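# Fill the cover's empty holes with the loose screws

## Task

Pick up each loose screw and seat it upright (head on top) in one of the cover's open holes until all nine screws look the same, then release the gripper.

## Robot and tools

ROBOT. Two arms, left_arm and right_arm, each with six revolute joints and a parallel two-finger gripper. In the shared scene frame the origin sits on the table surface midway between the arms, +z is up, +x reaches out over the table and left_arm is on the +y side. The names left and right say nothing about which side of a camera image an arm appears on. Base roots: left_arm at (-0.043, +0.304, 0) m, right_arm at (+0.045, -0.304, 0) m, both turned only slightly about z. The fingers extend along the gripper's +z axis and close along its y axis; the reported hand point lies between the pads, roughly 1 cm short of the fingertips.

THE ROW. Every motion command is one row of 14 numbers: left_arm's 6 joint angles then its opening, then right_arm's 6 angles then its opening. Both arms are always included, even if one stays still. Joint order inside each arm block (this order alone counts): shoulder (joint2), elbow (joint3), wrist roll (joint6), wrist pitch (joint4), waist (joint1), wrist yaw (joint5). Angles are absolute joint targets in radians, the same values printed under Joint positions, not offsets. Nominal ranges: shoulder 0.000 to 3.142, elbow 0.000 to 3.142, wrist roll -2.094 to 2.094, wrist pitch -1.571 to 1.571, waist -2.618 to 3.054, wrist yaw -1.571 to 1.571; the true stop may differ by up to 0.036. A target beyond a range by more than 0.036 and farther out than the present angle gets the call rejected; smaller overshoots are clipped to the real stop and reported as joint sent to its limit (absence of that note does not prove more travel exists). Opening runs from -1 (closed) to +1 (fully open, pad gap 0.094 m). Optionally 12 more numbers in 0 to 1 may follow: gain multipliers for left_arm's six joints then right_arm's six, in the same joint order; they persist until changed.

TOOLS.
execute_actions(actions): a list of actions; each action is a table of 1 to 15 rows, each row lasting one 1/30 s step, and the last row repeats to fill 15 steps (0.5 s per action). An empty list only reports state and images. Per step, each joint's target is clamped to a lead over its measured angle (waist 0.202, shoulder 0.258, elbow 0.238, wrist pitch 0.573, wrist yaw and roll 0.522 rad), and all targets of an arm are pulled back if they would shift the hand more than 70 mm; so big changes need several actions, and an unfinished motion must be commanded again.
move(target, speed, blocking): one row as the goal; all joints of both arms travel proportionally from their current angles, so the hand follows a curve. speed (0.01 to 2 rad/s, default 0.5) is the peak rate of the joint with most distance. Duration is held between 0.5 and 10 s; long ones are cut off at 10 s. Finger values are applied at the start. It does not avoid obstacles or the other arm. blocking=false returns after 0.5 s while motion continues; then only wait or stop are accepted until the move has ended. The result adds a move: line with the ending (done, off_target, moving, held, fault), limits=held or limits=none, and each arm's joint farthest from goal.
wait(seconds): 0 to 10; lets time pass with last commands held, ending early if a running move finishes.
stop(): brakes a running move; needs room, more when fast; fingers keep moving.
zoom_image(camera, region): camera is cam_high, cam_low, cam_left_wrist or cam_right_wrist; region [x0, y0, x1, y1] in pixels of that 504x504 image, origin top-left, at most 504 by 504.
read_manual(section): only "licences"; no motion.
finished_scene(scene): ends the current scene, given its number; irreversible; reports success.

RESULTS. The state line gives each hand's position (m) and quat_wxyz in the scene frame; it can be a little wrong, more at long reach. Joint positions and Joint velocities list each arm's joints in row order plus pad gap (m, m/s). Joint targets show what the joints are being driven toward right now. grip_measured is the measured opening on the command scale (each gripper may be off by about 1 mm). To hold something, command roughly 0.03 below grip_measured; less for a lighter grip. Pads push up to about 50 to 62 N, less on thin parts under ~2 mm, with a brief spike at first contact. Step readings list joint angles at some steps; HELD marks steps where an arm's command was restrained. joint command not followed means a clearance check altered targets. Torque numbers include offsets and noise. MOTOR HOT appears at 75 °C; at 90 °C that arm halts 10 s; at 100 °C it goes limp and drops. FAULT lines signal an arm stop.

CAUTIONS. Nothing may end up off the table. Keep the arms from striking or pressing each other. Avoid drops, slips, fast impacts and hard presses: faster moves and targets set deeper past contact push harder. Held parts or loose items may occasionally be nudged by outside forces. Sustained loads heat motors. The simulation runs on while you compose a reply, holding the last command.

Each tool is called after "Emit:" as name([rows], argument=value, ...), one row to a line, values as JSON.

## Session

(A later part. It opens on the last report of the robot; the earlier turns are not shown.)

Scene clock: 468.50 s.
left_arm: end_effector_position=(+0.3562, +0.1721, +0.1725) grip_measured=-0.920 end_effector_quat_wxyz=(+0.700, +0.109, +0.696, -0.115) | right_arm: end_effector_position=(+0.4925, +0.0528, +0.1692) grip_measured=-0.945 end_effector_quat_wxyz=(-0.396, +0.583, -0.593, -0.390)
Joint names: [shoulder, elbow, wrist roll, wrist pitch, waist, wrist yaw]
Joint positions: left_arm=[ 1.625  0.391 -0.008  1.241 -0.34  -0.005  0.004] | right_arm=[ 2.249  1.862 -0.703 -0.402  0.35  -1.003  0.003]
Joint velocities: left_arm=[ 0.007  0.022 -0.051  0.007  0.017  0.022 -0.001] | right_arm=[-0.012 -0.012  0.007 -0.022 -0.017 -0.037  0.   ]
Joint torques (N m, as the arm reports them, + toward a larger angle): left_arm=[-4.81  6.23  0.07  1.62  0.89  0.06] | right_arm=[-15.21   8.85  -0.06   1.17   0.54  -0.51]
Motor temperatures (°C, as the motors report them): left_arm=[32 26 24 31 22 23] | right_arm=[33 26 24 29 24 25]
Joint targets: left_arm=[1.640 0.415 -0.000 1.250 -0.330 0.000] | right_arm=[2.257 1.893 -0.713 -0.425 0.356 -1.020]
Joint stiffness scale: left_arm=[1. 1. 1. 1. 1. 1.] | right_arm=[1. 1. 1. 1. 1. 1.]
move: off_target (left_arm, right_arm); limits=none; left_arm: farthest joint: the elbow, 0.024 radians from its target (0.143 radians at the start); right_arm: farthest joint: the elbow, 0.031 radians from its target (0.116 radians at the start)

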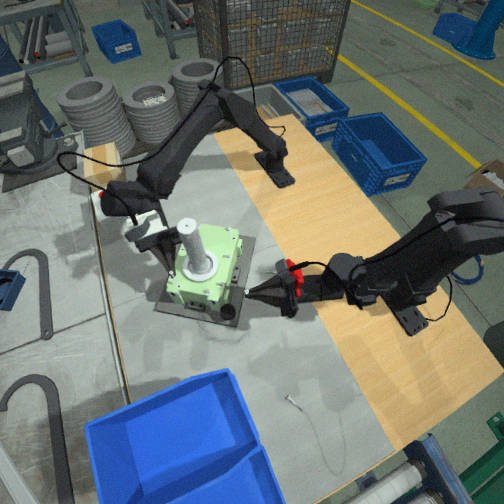

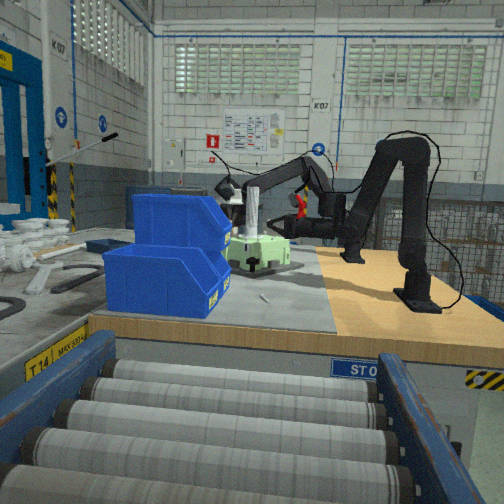

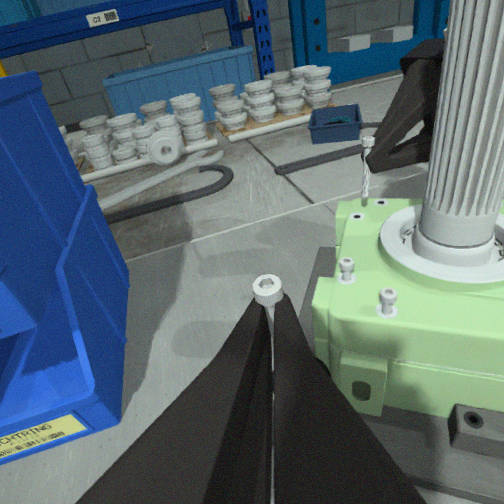

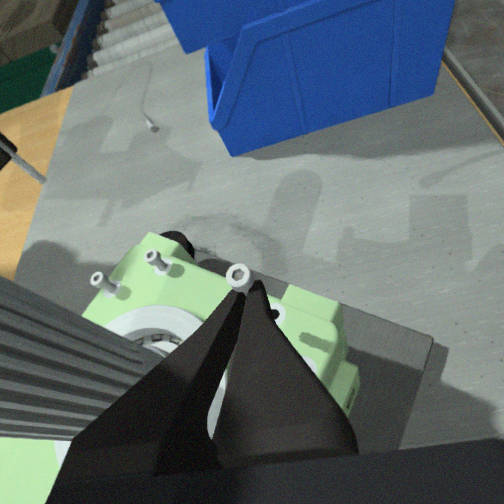

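Emit:
move(target=[1.64,0.415,0,1.25,-0.33,-0.0,-0.95, 2.278,1.908,-0.713,-0.41,0.3635,-1.02,-0.975], speed=0.1)

Emit:
zoom_image(camera="cam_left_wrist", region=[300, 110, 440, 250])

Emit:
zoom_image(camera="cam_high", region=[130, 230, 230, 330])

Scene clock: 501.13 s.
left_arm: end_effector_position=(+0.3562, +0.1721, +0.1725) grip_measured=-0.920 end_effector_quat_wxyz=(+0.700, +0.109, +0.696, -0.115) | right_arm: end_effector_position=(+0.4934, +0.0571, +0.1617) grip_measured=-0.945 end_effector_quat_wxyz=(-0.391, +0.584, -0.593, -0.393)
Joint names: [shoulder, elbow, wrist roll, wrist pitch, waist, wrist yaw]
Joint positions: left_arm=[ 1.625  0.391 -0.008  1.241 -0.34  -0.005  0.004] | right_arm=[ 2.274  1.878 -0.703 -0.403  0.357 -1.003  0.003]
Joint velocities: left_arm=[-0.012 -0.007 -0.022 -0.051 -0.002  0.051  0.001] | right_arm=[-0.017 -0.012  0.037 -0.066  0.002 -0.125 -0.   ]
Joint torques (N m, as the arm reports them, + toward a larger angle): left_arm=[-4.84  6.21  0.08  1.63  0.8   0.06] | right_arm=[-15.79   8.77  -0.06   1.28   0.66  -0.52]
Motor temperatures (°C, as the motors report them): left_arm=[31 27 24 33 22 23] | right_arm=[35 27 24 29 24 25]
Joint targets: left_arm=[1.640 0.415 0.000 1.250 -0.330 -0.000] | right_arm=[2.278 1.908 -0.713 -0.410 0.364 -1.020]
Joint stiffness scale: left_arm=[1. 1. 1. 1. 1. 1.] | right_arm=[1. 1. 1. 1. 1. 1.]
move: off_target (left_arm, right_arm); limits=none; left_arm: farthest joint: the elbow, 0.024 radians from its target (0.024 radians at the start); right_arm: farthest joint: the elbow, 0.030 radians from its target (0.046 radians at the start)

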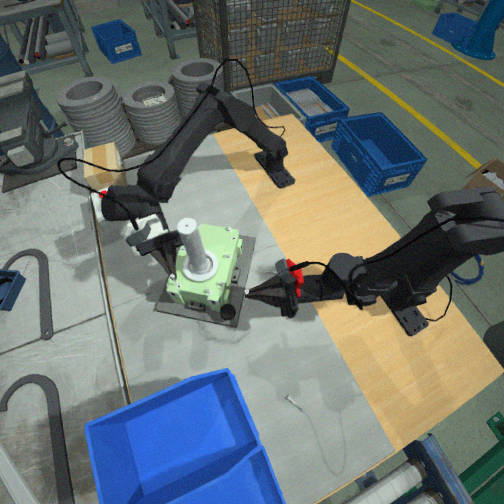

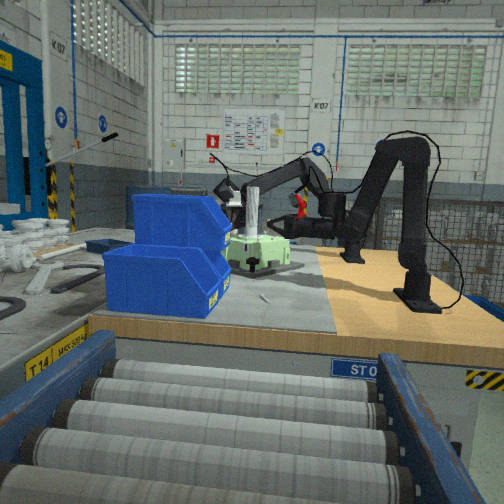

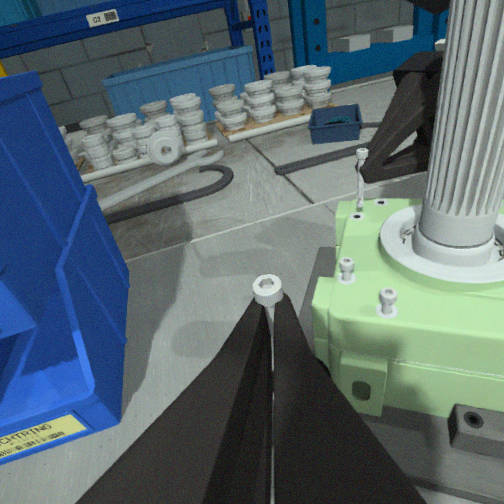

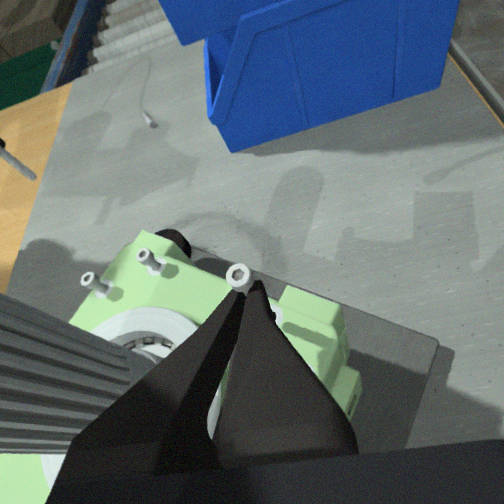

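Region (300, 110, 440, 250) of cam_left_wrist's 504x504 image, scaled by 3.600, with more detail than that image has.

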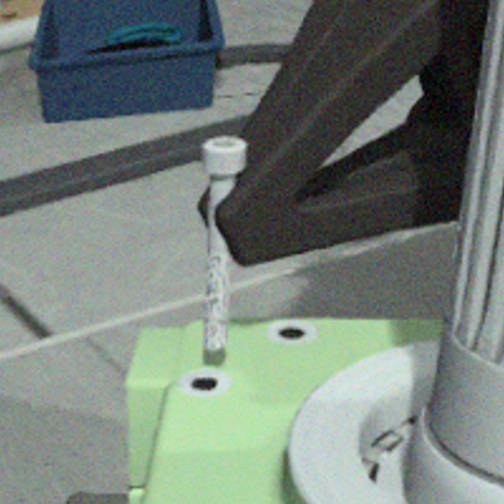

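Region (130, 230, 230, 330) of cam_high's 504x504 image, scaled by 5.040, with more detail than that image has.

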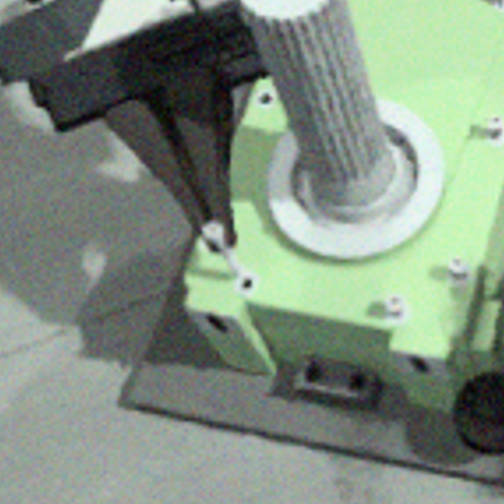

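Emit:
move(target=[1.64,0.415,0,1.25,-0.33,-0.0,-0.95, 2.29,1.908,-0.713,-0.38,0.368,-1.02,-0.975], speed=0.1)

Emit:
zoom_image(camera="cam_left_wrist", region=[300, 110, 440, 250])

Emit:
zoom_image(camera="cam_high", region=[150, 250, 210, 310])

Scene clock: 513.70 s.
left_arm: end_effector_position=(+0.3562, +0.1721, +0.1725) grip_measured=-0.920 end_effector_quat_wxyz=(+0.700, +0.109, +0.696, -0.115) | right_arm: end_effector_position=(+0.4954, +0.0580, +0.1585) grip_measured=-0.945 end_effector_quat_wxyz=(-0.393, +0.584, -0.592, -0.392)
Joint names: [shoulder, elbow, wrist roll, wrist pitch, waist, wrist yaw]
Joint positions: left_arm=[ 1.625  0.391 -0.008  1.241 -0.34  -0.005  0.004] | right_arm=[ 2.284  1.878 -0.703 -0.387  0.357 -1.004  0.003]
Joint velocities: left_arm=[-0.002  0.002 -0.037 -0.022 -0.002 -0.11  -0.   ] | right_arm=[ 0.002  0.002 -0.066  0.022  0.007 -0.081 -0.   ]
Joint torques (N m, as the arm reports them, + toward a larger angle): left_arm=[-4.84  6.23  0.08  1.62  0.81  0.06] | right_arm=[-15.51   8.85  -0.03   1.41   1.08  -0.53]
Motor temperatures (°C, as the motors report them): left_arm=[30 27 24 33 22 23] | right_arm=[36 27 24 29 24 25]
Joint targets: left_arm=[1.640 0.415 -0.000 1.250 -0.330 0.000] | right_arm=[2.290 1.908 -0.713 -0.380 0.368 -1.020]
Joint stiffness scale: left_arm=[1. 1. 1. 1. 1. 1.] | right_arm=[1. 1. 1. 1. 1. 1.]
move: off_target (left_arm, right_arm); limits=none; left_arm: farthest joint: the elbow, 0.024 radians from its target (0.024 radians at the start); right_arm: farthest joint: the elbow, 0.030 radians from its target (0.030 radians at the start)

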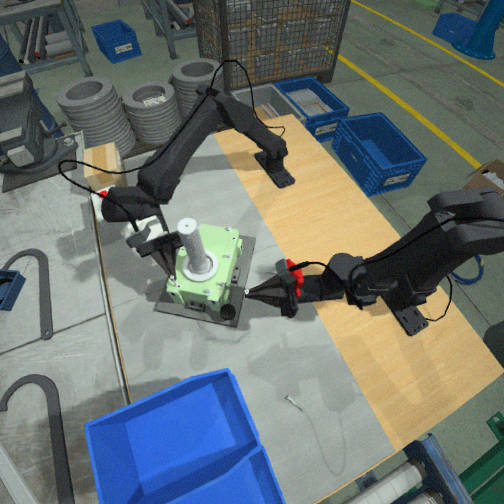

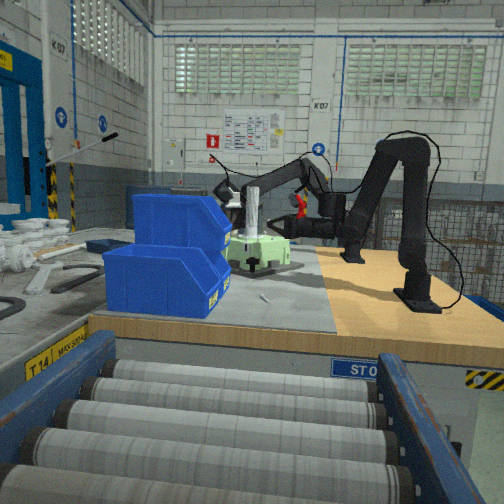

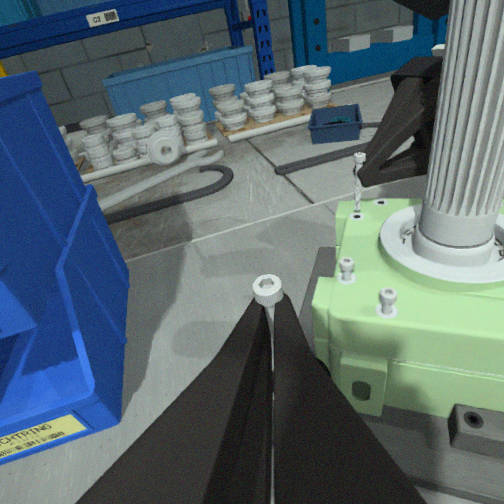

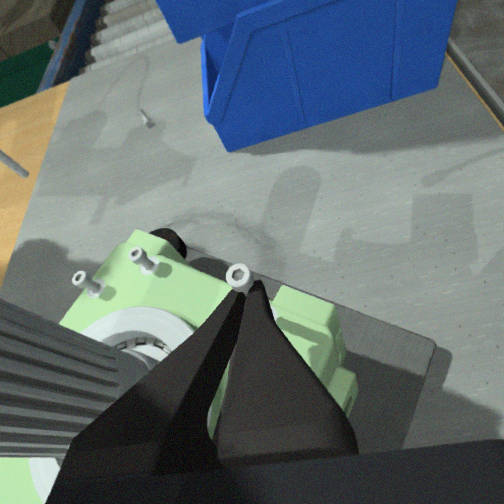

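Region (300, 110, 440, 250) of cam_left_wrist's 504x504 image, scaled by 3.600, with more detail than that image has.

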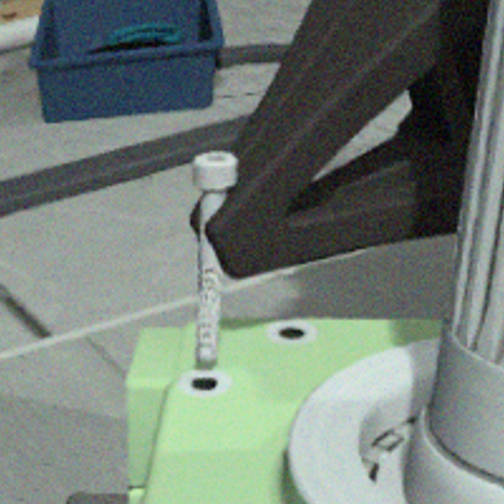

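Region (150, 250, 210, 310) of cam_high's 504x504 image, scaled by 8.400, with more detail than that image has.

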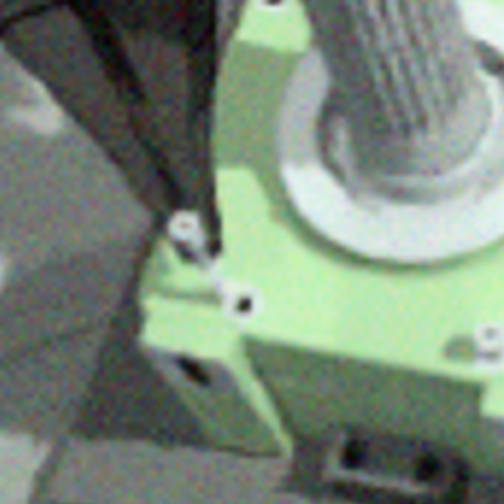

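Emit:
move(target=[1.64,0.415,0,1.25,-0.33,-0.0,-0.95, 2.29,1.908,-0.713,-0.38,0.3705,-1.02,-0.975], speed=0.1)

Emit:
zoom_image(camera="cam_left_wrist", region=[300, 110, 440, 250])

Emit:
zoom_image(camera="cam_high", region=[150, 250, 210, 310])

Scene clock: 521.47 s.
left_arm: end_effector_position=(+0.3562, +0.1721, +0.1725) grip_measured=-0.920 end_effector_quat_wxyz=(+0.700, +0.109, +0.696, -0.115) | right_arm: end_effector_position=(+0.4929, +0.0613, +0.1585) grip_measured=-0.945 end_effector_quat_wxyz=(-0.392, +0.586, -0.590, -0.393)
Joint names: [shoulder, elbow, wrist roll, wrist pitch, waist, wrist yaw]
Joint positions: left_arm=[ 1.625  0.391 -0.008  1.241 -0.34  -0.005  0.004] | right_arm=[ 2.284  1.878 -0.703 -0.387  0.364 -1.003  0.003]
Joint velocities: left_arm=[-0.007  0.012 -0.022  0.037 -0.017 -0.007 -0.001] | right_arm=[-0.007 -0.007  0.022 -0.037  0.002  0.022 -0.   ]
Joint torques (N m, as the arm reports them, + toward a larger angle): left_arm=[-4.82  6.24  0.07  1.62  0.83  0.06] | right_arm=[-15.61   8.85  -0.07   1.41   0.53  -0.51]
Motor temperatures (°C, as the motors report them): left_arm=[30 27 24 33 22 23] | right_arm=[36 27 24 29 24 25]
Joint targets: left_arm=[1.640 0.415 0.000 1.250 -0.330 -0.000] | right_arm=[2.290 1.908 -0.713 -0.380 0.371 -1.020]
Joint stiffness scale: left_arm=[1. 1. 1. 1. 1. 1.] | right_arm=[1. 1. 1. 1. 1. 1.]
move: off_target (left_arm, right_arm); limits=none; left_arm: farthest joint: the elbow, 0.024 radians from its target (0.024 radians at the start); right_arm: farthest joint: the elbow, 0.030 radians from its target (0.030 radians at the start)

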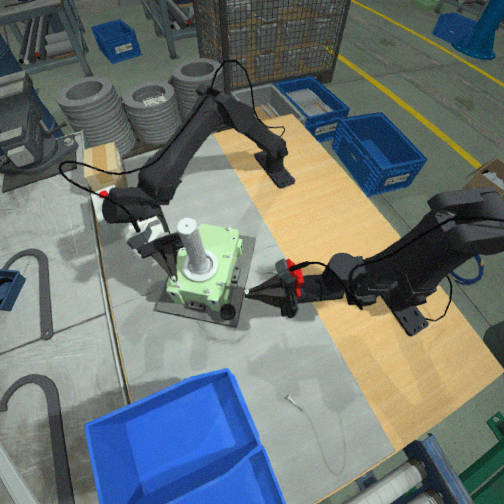

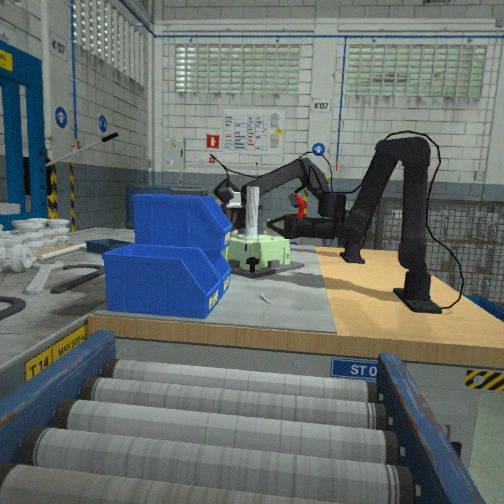

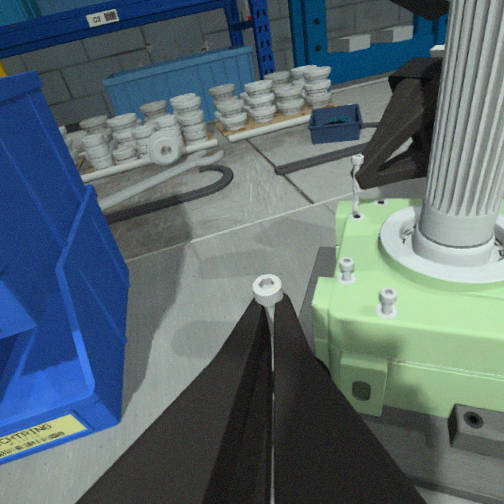

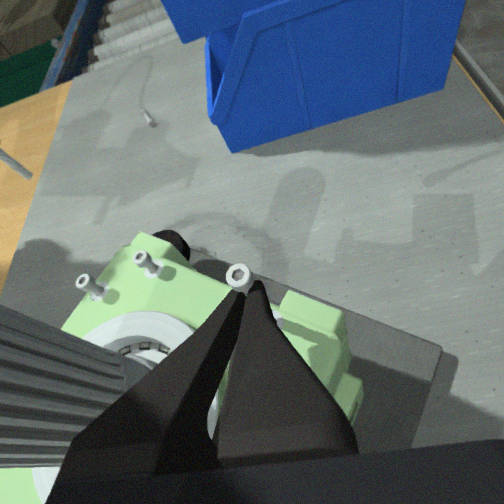

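Region (300, 110, 440, 250) of cam_left_wrist's 504x504 image, scaled by 3.600, with more detail than that image has.

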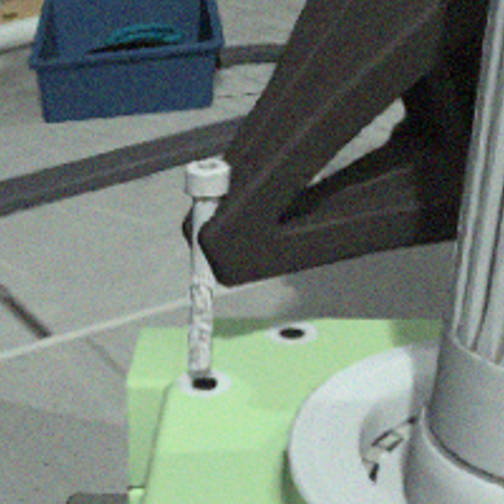

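Region (150, 250, 210, 310) of cam_high's 504x504 image, scaled by 8.400, with more detail than that image has.

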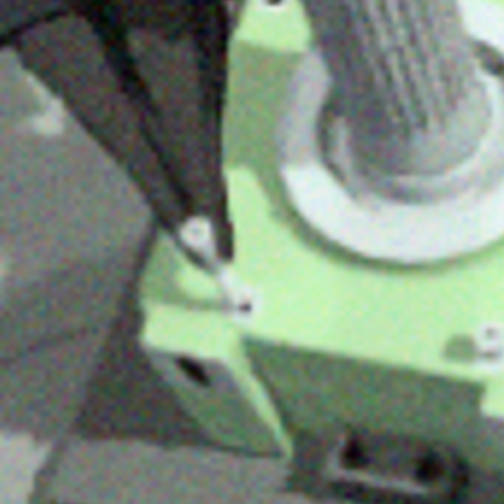

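Emit:
move(target=[1.64,0.415,0,1.25,-0.33,-0.0,-0.95, 2.29,1.848,-0.713,-0.38,0.3705,-1.02,-0.975], speed=0.03)

Emit:
zoom_image(camera="cam_left_wrist", region=[300, 110, 440, 250])

Scene clock: 529.93 s.
left_arm: end_effector_position=(+0.3562, +0.1721, +0.1725) grip_measured=-0.920 end_effector_quat_wxyz=(+0.700, +0.109, +0.696, -0.115) | right_arm: end_effector_position=(+0.4929, +0.0613, +0.1584) grip_measured=-0.945 end_effector_quat_wxyz=(-0.392, +0.586, -0.590, -0.393)
Joint names: [shoulder, elbow, wrist roll, wrist pitch, waist, wrist yaw]
Joint positions: left_arm=[ 1.625  0.391 -0.008  1.241 -0.34  -0.005  0.004] | right_arm=[ 2.284  1.878 -0.703 -0.387  0.364 -1.003  0.003]
Joint velocities: left_arm=[-0.002  0.032 -0.022  0.022 -0.007 -0.022 -0.002] | right_arm=[-0.002  0.002  0.022 -0.022  0.002  0.051 -0.   ]
Joint torques (N m, as the arm reports them, + toward a larger angle): left_arm=[-4.83  6.22  0.08  1.62  0.83  0.06] | right_arm=[-15.67   4.18  -0.09   1.39   0.52  -0.53]
Motor temperatures (°C, as the motors report them): left_arm=[30 27 24 34 22 23] | right_arm=[37 27 24 29 24 25]
Joint targets: left_arm=[1.640 0.415 -0.000 1.250 -0.330 0.000] | right_arm=[2.290 1.848 -0.713 -0.380 0.371 -1.020]
Joint stiffness scale: left_arm=[1. 1. 1. 1. 1. 1.] | right_arm=[1. 1. 1. 1. 1. 1.]
move: off_target (left_arm, right_arm); limits=none; left_arm: farthest joint: the elbow, 0.024 radians from its target (0.024 radians at the start); right_arm: farthest joint: the elbow, 0.030 radians from its target (0.030 radians at the start)

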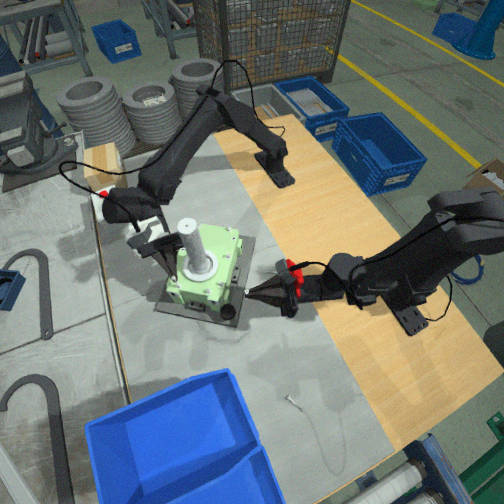

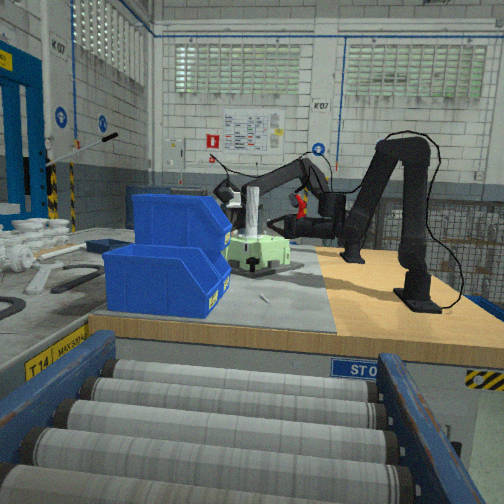

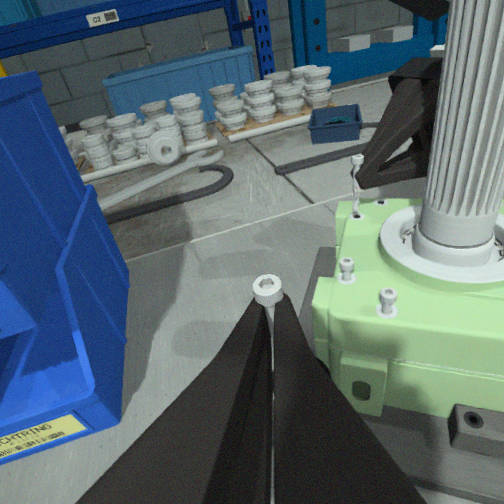

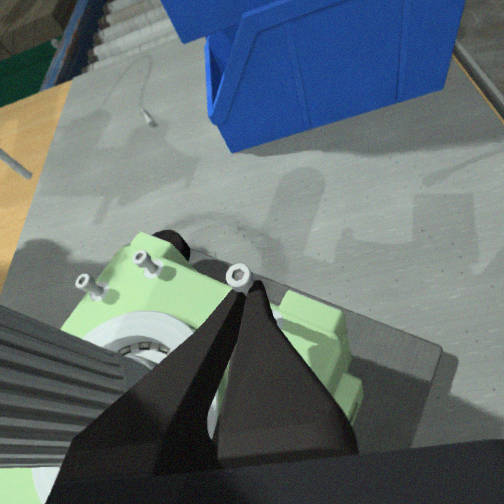

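Region (300, 110, 440, 250) of cam_left_wrist's 504x504 image, scaled by 3.600, with more detail than that image has.

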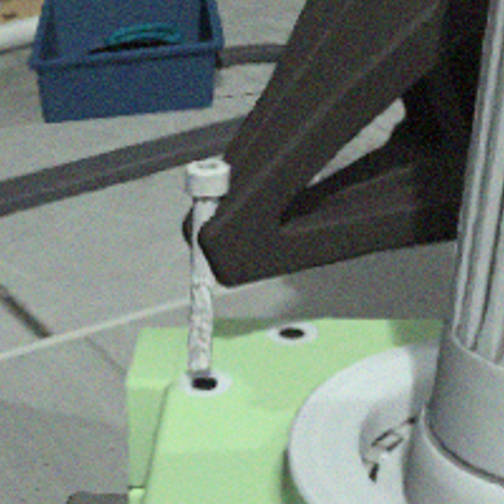

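Emit:
execute_actions([
  [[1.64,0.415,0,1.25,-0.33,0,-0.95, 2.29,1.832,-0.713,-0.38,0.3705,-1.02,-0.975],[1.64,0.415,0,1.25,-0.33,0,-0.95, 2.29,1.832,-0.713,-0.38,0.3705,-1.02,-0.975],[1.64,0.415,0,1.25,-0.33,0,-0.95, 2.29,1.853,-0.713,-0.38,0.3705,-1.02,-0.975]],
])

Emit:
zoom_image(camera="cam_left_wrist", region=[300, 110, 440, 250])

Scene clock: 537.53 s.
left_arm: end_effector_position=(+0.3562, +0.1721, +0.1725) grip_measured=-0.920 end_effector_quat_wxyz=(+0.700, +0.109, +0.696, -0.115) | right_arm: end_effector_position=(+0.4916, +0.0611, +0.1535) grip_measured=-0.945 end_effector_quat_wxyz=(-0.389, +0.586, -0.590, -0.396)
Joint names: [shoulder, elbow, wrist roll, wrist pitch, waist, wrist yaw]
Joint positions: left_arm=[ 1.625  0.391 -0.008  1.241 -0.34  -0.005  0.004] | right_arm=[ 2.287  1.866 -0.703 -0.379  0.364 -1.007  0.003]
Joint velocities: left_arm=[ 0.012 -0.017  0.007 -0.007  0.002 -0.022  0.   ] | right_arm=[ 0.012  0.002 -0.037  0.022 -0.002  0.022 -0.001]
Joint torques (N m, as the arm reports them, + toward a larger angle): left_arm=[-4.83  6.22  0.07  1.62  0.82  0.06] | right_arm=[-15.97   5.61  -0.07   1.3    0.55  -0.5 ]
Motor temperatures (°C, as the motors report them): left_arm=[30 27 24 34 22 23] | right_arm=[37 26 24 29 24 25]
Joint targets: left_arm=[1.640 0.415 0.000 1.250 -0.330 -0.000] | right_arm=[2.290 1.853 -0.713 -0.380 0.370 -1.020]
Joint stiffness scale: left_arm=[1. 1. 1. 1. 1. 1.] | right_arm=[1. 1. 1. 1. 1. 1.]
Step readings (joint positions):
0: left_arm=[1.625 0.391 -0.008 1.241 -0.340 -0.005] | right_arm=[2.284 1.878 -0.703 -0.387 0.364 -1.003]
1: left_arm=[1.625 0.391 -0.008 1.241 -0.340 -0.005] | right_arm=[2.284 1.874 -0.703 -0.384 0.364 -1.003]
2: left_arm=[1.625 0.391 -0.008 1.241 -0.340 -0.005] | right_arm=[2.284 1.869 -0.703 -0.381 0.364 -1.004]
4: left_arm=[1.625 0.391 -0.008 1.241 -0.340 -0.005] | right_arm=[2.287 1.866 -0.703 -0.379 0.364 -1.007]
8: left_arm=[1.625 0.391 -0.008 1.241 -0.340 -0.005] | right_arm=[2.287 1.866 -0.703 -0.379 0.364 -1.007]
15: Joint positions above

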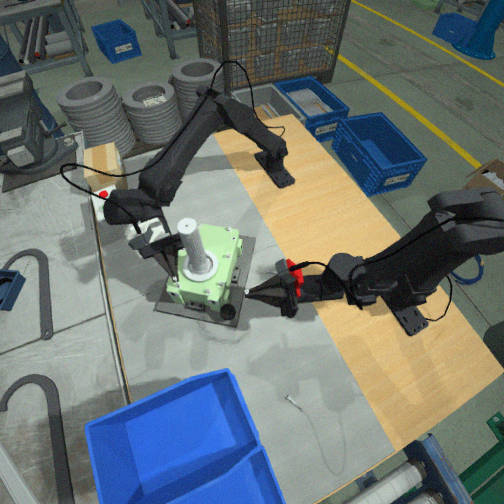

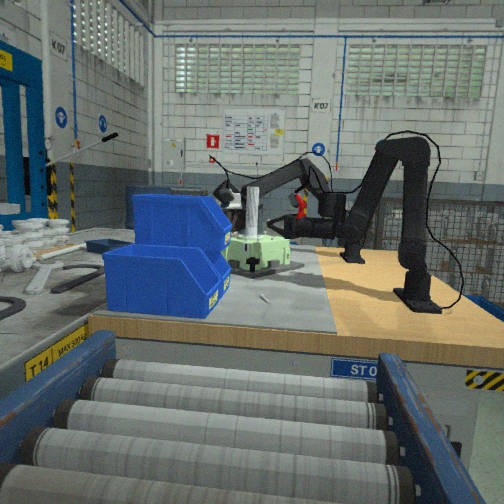

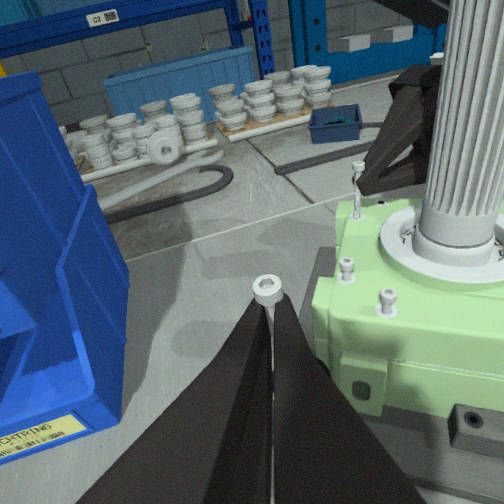

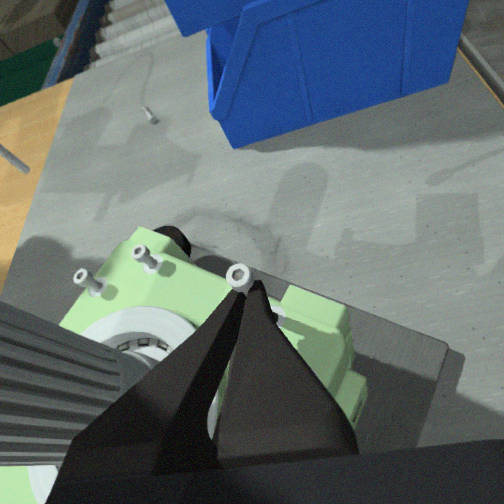

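Region (300, 110, 440, 250) of cam_left_wrist's 504x504 image, scaled by 3.600, with more detail than that image has.

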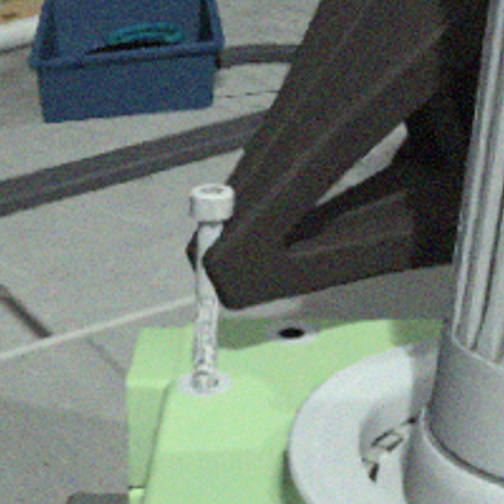

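Emit:
move(target=[1.64,0.415,0,1.25,-0.33,-0.0,-0.95, 2.304,1.86,-0.713,-0.38,0.3705,-1.02,-0.975], speed=0.03)

Emit:
zoom_image(camera="cam_left_wrist", region=[300, 110, 440, 250])

Scene clock: 549.40 s.
left_arm: end_effector_position=(+0.3562, +0.1721, +0.1725) grip_measured=-0.920 end_effector_quat_wxyz=(+0.700, +0.109, +0.696, -0.115) | right_arm: end_effector_position=(+0.4916, +0.0614, +0.1531) grip_measured=-0.945 end_effector_quat_wxyz=(-0.390, +0.586, -0.589, -0.397)
Joint names: [shoulder, elbow, wrist roll, wrist pitch, waist, wrist yaw]
Joint positions: left_arm=[ 1.625  0.391 -0.008  1.241 -0.34  -0.005  0.004] | right_arm=[ 2.289  1.866 -0.703 -0.376  0.364 -1.01   0.003]
Joint velocities: left_arm=[-0.007  0.002  0.007  0.007 -0.007  0.007 -0.   ] | right_arm=[-0.017  0.002 -0.037  0.022  0.002  0.007 -0.   ]
Joint torques (N m, as the arm reports them, + toward a larger angle): left_arm=[-4.82  6.24  0.08  1.62  0.81  0.05] | right_arm=[-14.94   6.15  -0.05   1.32   0.57  -0.43]
Motor temperatures (°C, as the motors report them): left_arm=[30 27 24 34 22 23] | right_arm=[37 26 24 29 24 25]
Joint targets: left_arm=[1.640 0.415 -0.000 1.250 -0.330 0.000] | right_arm=[2.304 1.860 -0.713 -0.380 0.371 -1.020]
Joint stiffness scale: left_arm=[1. 1. 1. 1. 1. 1.] | right_arm=[1. 1. 1. 1. 1. 1.]
move: off_target (left_arm); limits=none; left_arm: farthest joint: the elbow, 0.024 radians from its target (0.024 radians at the start); right_arm: farthest joint: the shoulder, 0.015 radians from its target (0.017 radians at the start)

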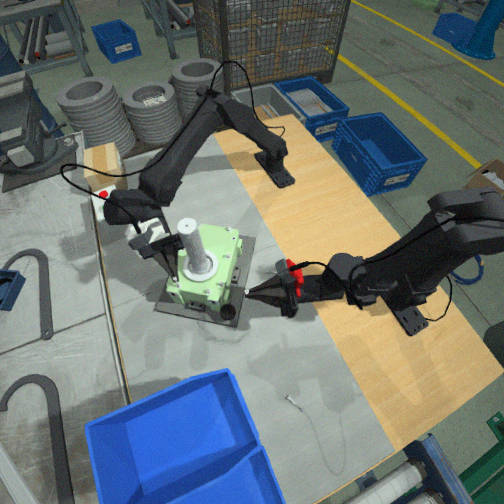

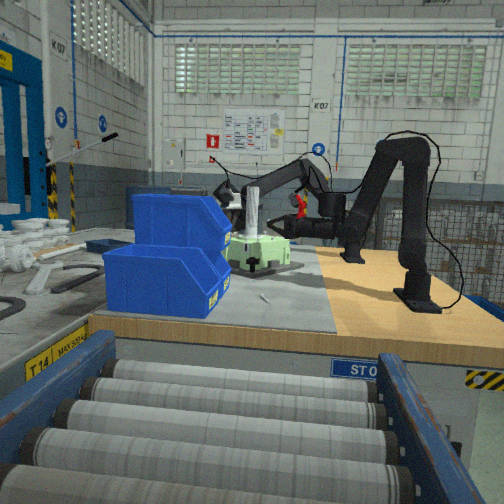

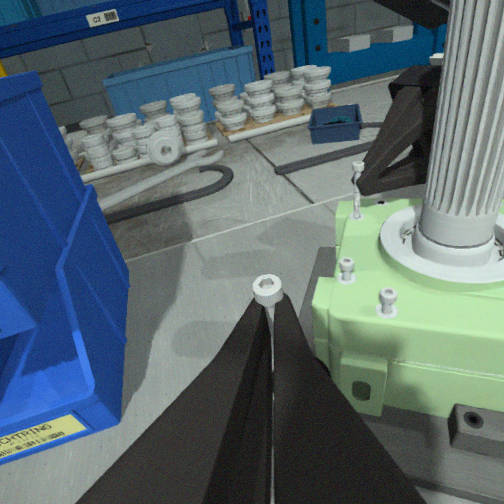

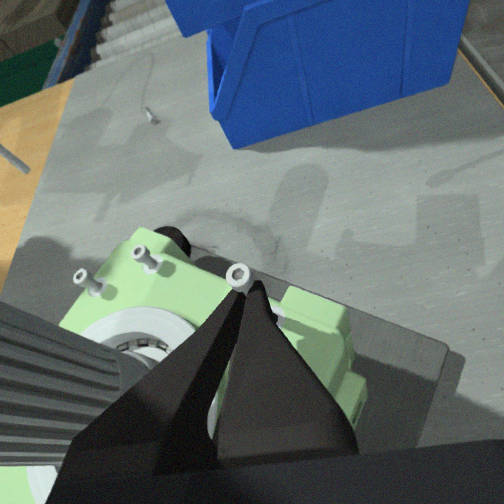

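Region (300, 110, 440, 250) of cam_left_wrist's 504x504 image, scaled by 3.600, with more detail than that image has.

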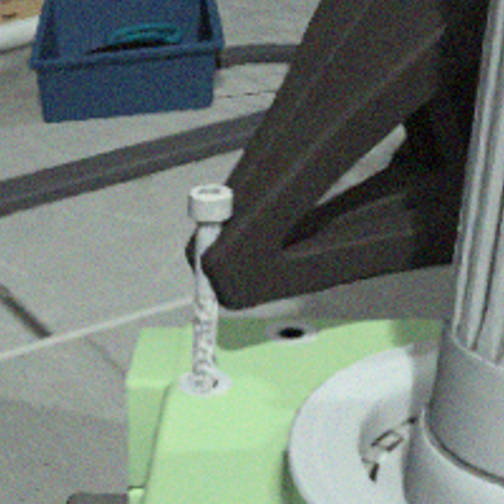

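Emit:
execute_actions([
  [[1.64,0.415,0,1.25,-0.33,0,-0.95, 2.30,1.86,-0.713,-0.38,0.348,-1.02,-0.975],[1.64,0.415,0,1.25,-0.33,0,-0.95, 2.30,1.86,-0.713,-0.38,0.357,-1.02,-0.975]],
])

Emit:
zoom_image(camera="cam_left_wrist", region=[300, 110, 440, 250])

Scene clock: 558.10 s.
left_arm: end_effector_position=(+0.3562, +0.1721, +0.1725) grip_measured=-0.920 end_effector_quat_wxyz=(+0.700, +0.109, +0.696, -0.115) | right_arm: end_effector_position=(+0.4919, +0.0610, +0.1532) grip_measured=-0.945 end_effector_quat_wxyz=(-0.390, +0.586, -0.589, -0.397)
Joint names: [shoulder, elbow, wrist roll, wrist pitch, waist, wrist yaw]
Joint positions: left_arm=[ 1.625  0.391 -0.008  1.241 -0.34  -0.005  0.004] | right_arm=[ 2.289  1.866 -0.703 -0.376  0.363 -1.011  0.003]
Joint velocities: left_arm=[-0.012 -0.007  0.022 -0.007  0.002 -0.007 -0.   ] | right_arm=[ 0.002 -0.022  0.037 -0.081 -0.027  0.022  0.   ]
Joint torques (N m, as the arm reports them, + toward a larger angle): left_arm=[-4.82  6.22  0.08  1.63  0.8   0.07] | right_arm=[-15.09   6.04  -0.06   1.32  -0.69  -0.44]
Motor temperatures (°C, as the motors report them): left_arm=[30 28 24 34 22 23] | right_arm=[37 26 24 29 24 25]
Joint targets: left_arm=[1.640 0.415 0.000 1.250 -0.330 0.000] | right_arm=[2.300 1.860 -0.713 -0.380 0.357 -1.020]
Joint stiffness scale: left_arm=[1. 1. 1. 1. 1. 1.] | right_arm=[1. 1. 1. 1. 1. 1.]
Step readings (joint positions):
0: left_arm=[1.625 0.391 -0.008 1.241 -0.340 -0.005] | right_arm=[2.289 1.866 -0.703 -0.376 0.364 -1.010]
1: left_arm=[1.625 0.391 -0.008 1.241 -0.340 -0.005] | right_arm=[2.289 1.866 -0.703 -0.376 0.363 -1.011]
2: left_arm=[1.625 0.391 -0.008 1.241 -0.340 -0.005] | right_arm=[2.289 1.866 -0.703 -0.376 0.363 -1.011]
4: left_arm=[1.625 0.391 -0.008 1.241 -0.340 -0.005] | right_arm=[2.289 1.866 -0.703 -0.376 0.363 -1.011]
8: left_arm=[1.625 0.391 -0.008 1.241 -0.340 -0.005] | right_arm=[2.289 1.866 -0.703 -0.376 0.363 -1.011]
15: Joint positions above

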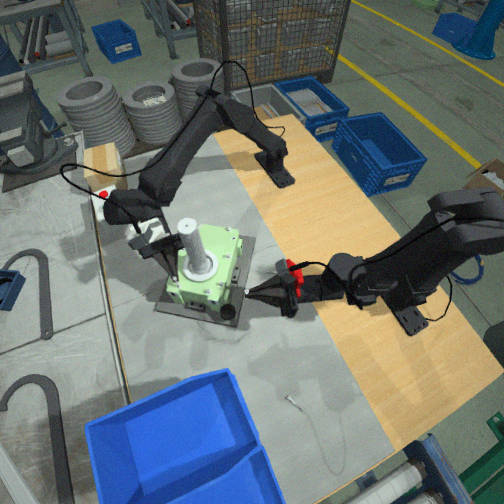

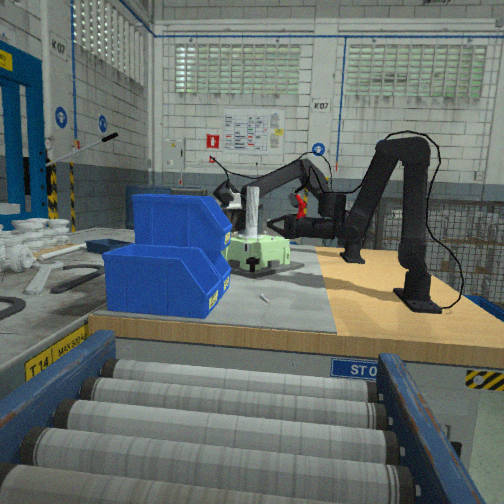

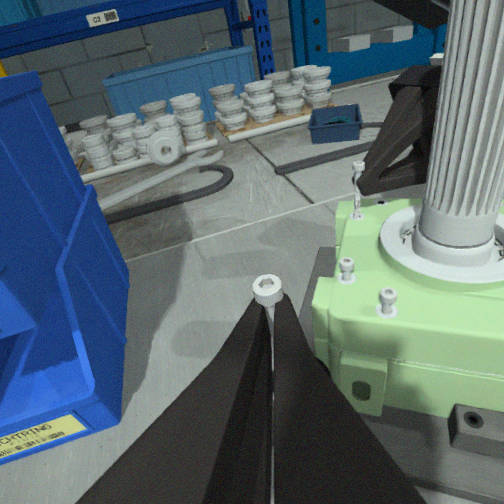

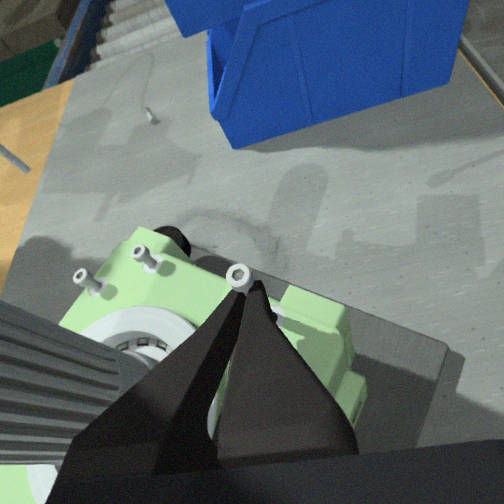

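Region (300, 110, 440, 250) of cam_left_wrist's 504x504 image, scaled by 3.600, with more detail than that image has.

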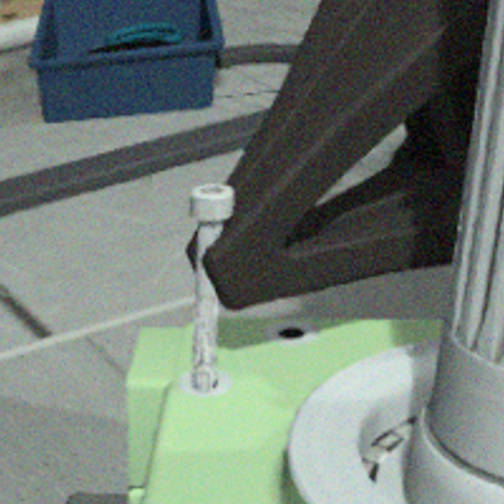

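Emit:
execute_actions([
  [[1.64,0.415,0,1.25,-0.33,0,-0.95, 2.306,1.86,-0.713,-0.38,0.346,-1.02,-0.975],[1.64,0.415,0,1.25,-0.33,0,-0.95, 2.306,1.86,-0.713,-0.38,0.357,-1.02,-0.975]],
  [[1.64,0.415,0,1.25,-0.33,0,-0.95, 2.306,1.86,-0.713,-0.38,0.345,-1.02,-0.975],[1.64,0.415,0,1.25,-0.33,0,-0.95, 2.306,1.86,-0.713,-0.38,0.356,-1.02,-0.975]],
])

Emit:
zoom_image(camera="cam_left_wrist", region=[300, 110, 440, 250])

Scene clock: 565.90 s.
left_arm: end_effector_position=(+0.3562, +0.1721, +0.1725) grip_measured=-0.920 end_effector_quat_wxyz=(+0.700, +0.109, +0.696, -0.115) | right_arm: end_effector_position=(+0.4926, +0.0603, +0.1529) grip_measured=-0.945 end_effector_quat_wxyz=(-0.390, +0.585, -0.589, -0.398)
Joint names: [shoulder, elbow, wrist roll, wrist pitch, waist, wrist yaw]
Joint positions: left_arm=[ 1.625  0.391 -0.008  1.241 -0.34  -0.005  0.004] | right_arm=[ 2.291  1.866 -0.703 -0.374  0.361 -1.013  0.003]
Joint velocities: left_arm=[-0.002 -0.007  0.007  0.022  0.002 -0.081  0.001] | right_arm=[-0.012  0.032  0.037 -0.007 -0.002  0.066 -0.   ]
Joint torques (N m, as the arm reports them, + toward a larger angle): left_arm=[-4.82  6.21  0.09  1.61  0.82  0.07] | right_arm=[-14.72   5.99  -0.08   1.29  -0.47  -0.45]
Motor temperatures (°C, as the motors report them): left_arm=[30 28 24 35 22 23] | right_arm=[37 25 24 29 24 25]
Joint targets: left_arm=[1.640 0.415 0.000 1.250 -0.330 0.000] | right_arm=[2.306 1.860 -0.713 -0.380 0.356 -1.020]
Joint stiffness scale: left_arm=[1. 1. 1. 1. 1. 1.] | right_arm=[1. 1. 1. 1. 1. 1.]
Step readings (joint positions; steps 1 to 15: 1st action; 16 to 30: 2nd action):
0: left_arm=[1.625 0.391 -0.008 1.241 -0.340 -0.005] | right_arm=[2.289 1.866 -0.703 -0.376 0.363 -1.011]
1: left_arm=[1.625 0.391 -0.008 1.241 -0.340 -0.005] | right_arm=[2.289 1.866 -0.703 -0.376 0.362 -1.011]
2: left_arm=[1.625 0.391 -0.008 1.241 -0.340 -0.005] | right_arm=[2.289 1.866 -0.703 -0.376 0.362 -1.011]
4: left_arm=[1.625 0.391 -0.008 1.241 -0.340 -0.005] | right_arm=[2.289 1.866 -0.703 -0.376 0.362 -1.011]
8: left_arm=[1.625 0.391 -0.008 1.241 -0.340 -0.005] | right_arm=[2.289 1.866 -0.703 -0.376 0.362 -1.011]
15: left_arm=[1.625 0.391 -0.008 1.241 -0.340 -0.005] | right_arm=[2.289 1.866 -0.703 -0.376 0.362 -1.011]
16: left_arm=[1.625 0.391 -0.008 1.241 -0.340 -0.005] | right_arm=[2.289 1.866 -0.703 -0.376 0.361 -1.011]
17: left_arm=[1.625 0.391 -0.008 1.241 -0.340 -0.005] | right_arm=[2.289 1.866 -0.703 -0.376 0.361 -1.011]
19: left_arm=[1.625 0.391 -0.008 1.241 -0.340 -0.005] | right_arm=[2.290 1.866 -0.703 -0.375 0.361 -1.012]
23: left_arm=[1.625 0.391 -0.008 1.241 -0.340 -0.005] | right_arm=[2.291 1.866 -0.703 -0.375 0.361 -1.012]
30: Joint positions above

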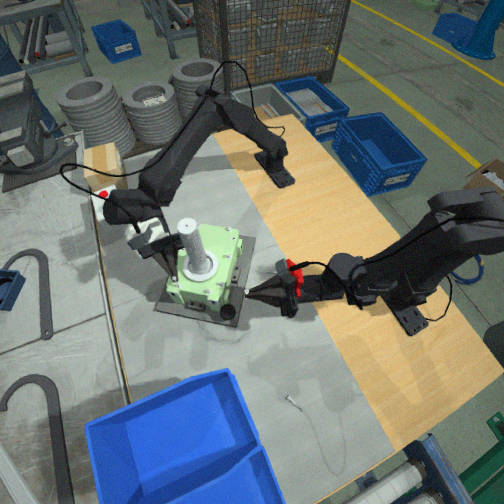

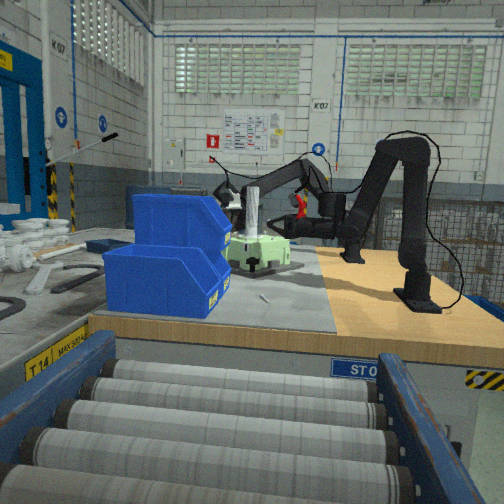

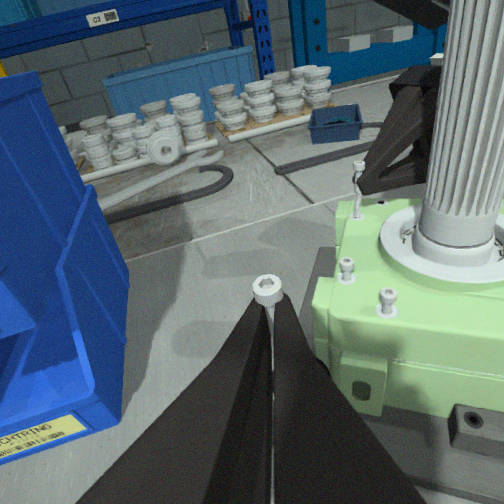

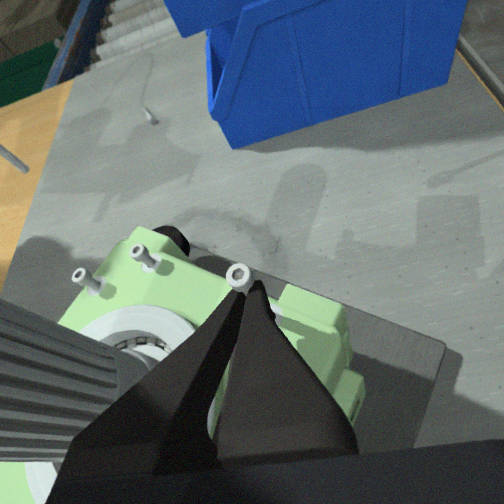

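Region (300, 110, 440, 250) of cam_left_wrist's 504x504 image, scaled by 3.600, with more detail than that image has.

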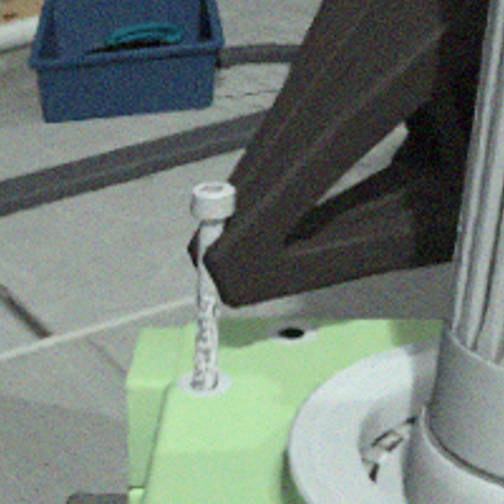

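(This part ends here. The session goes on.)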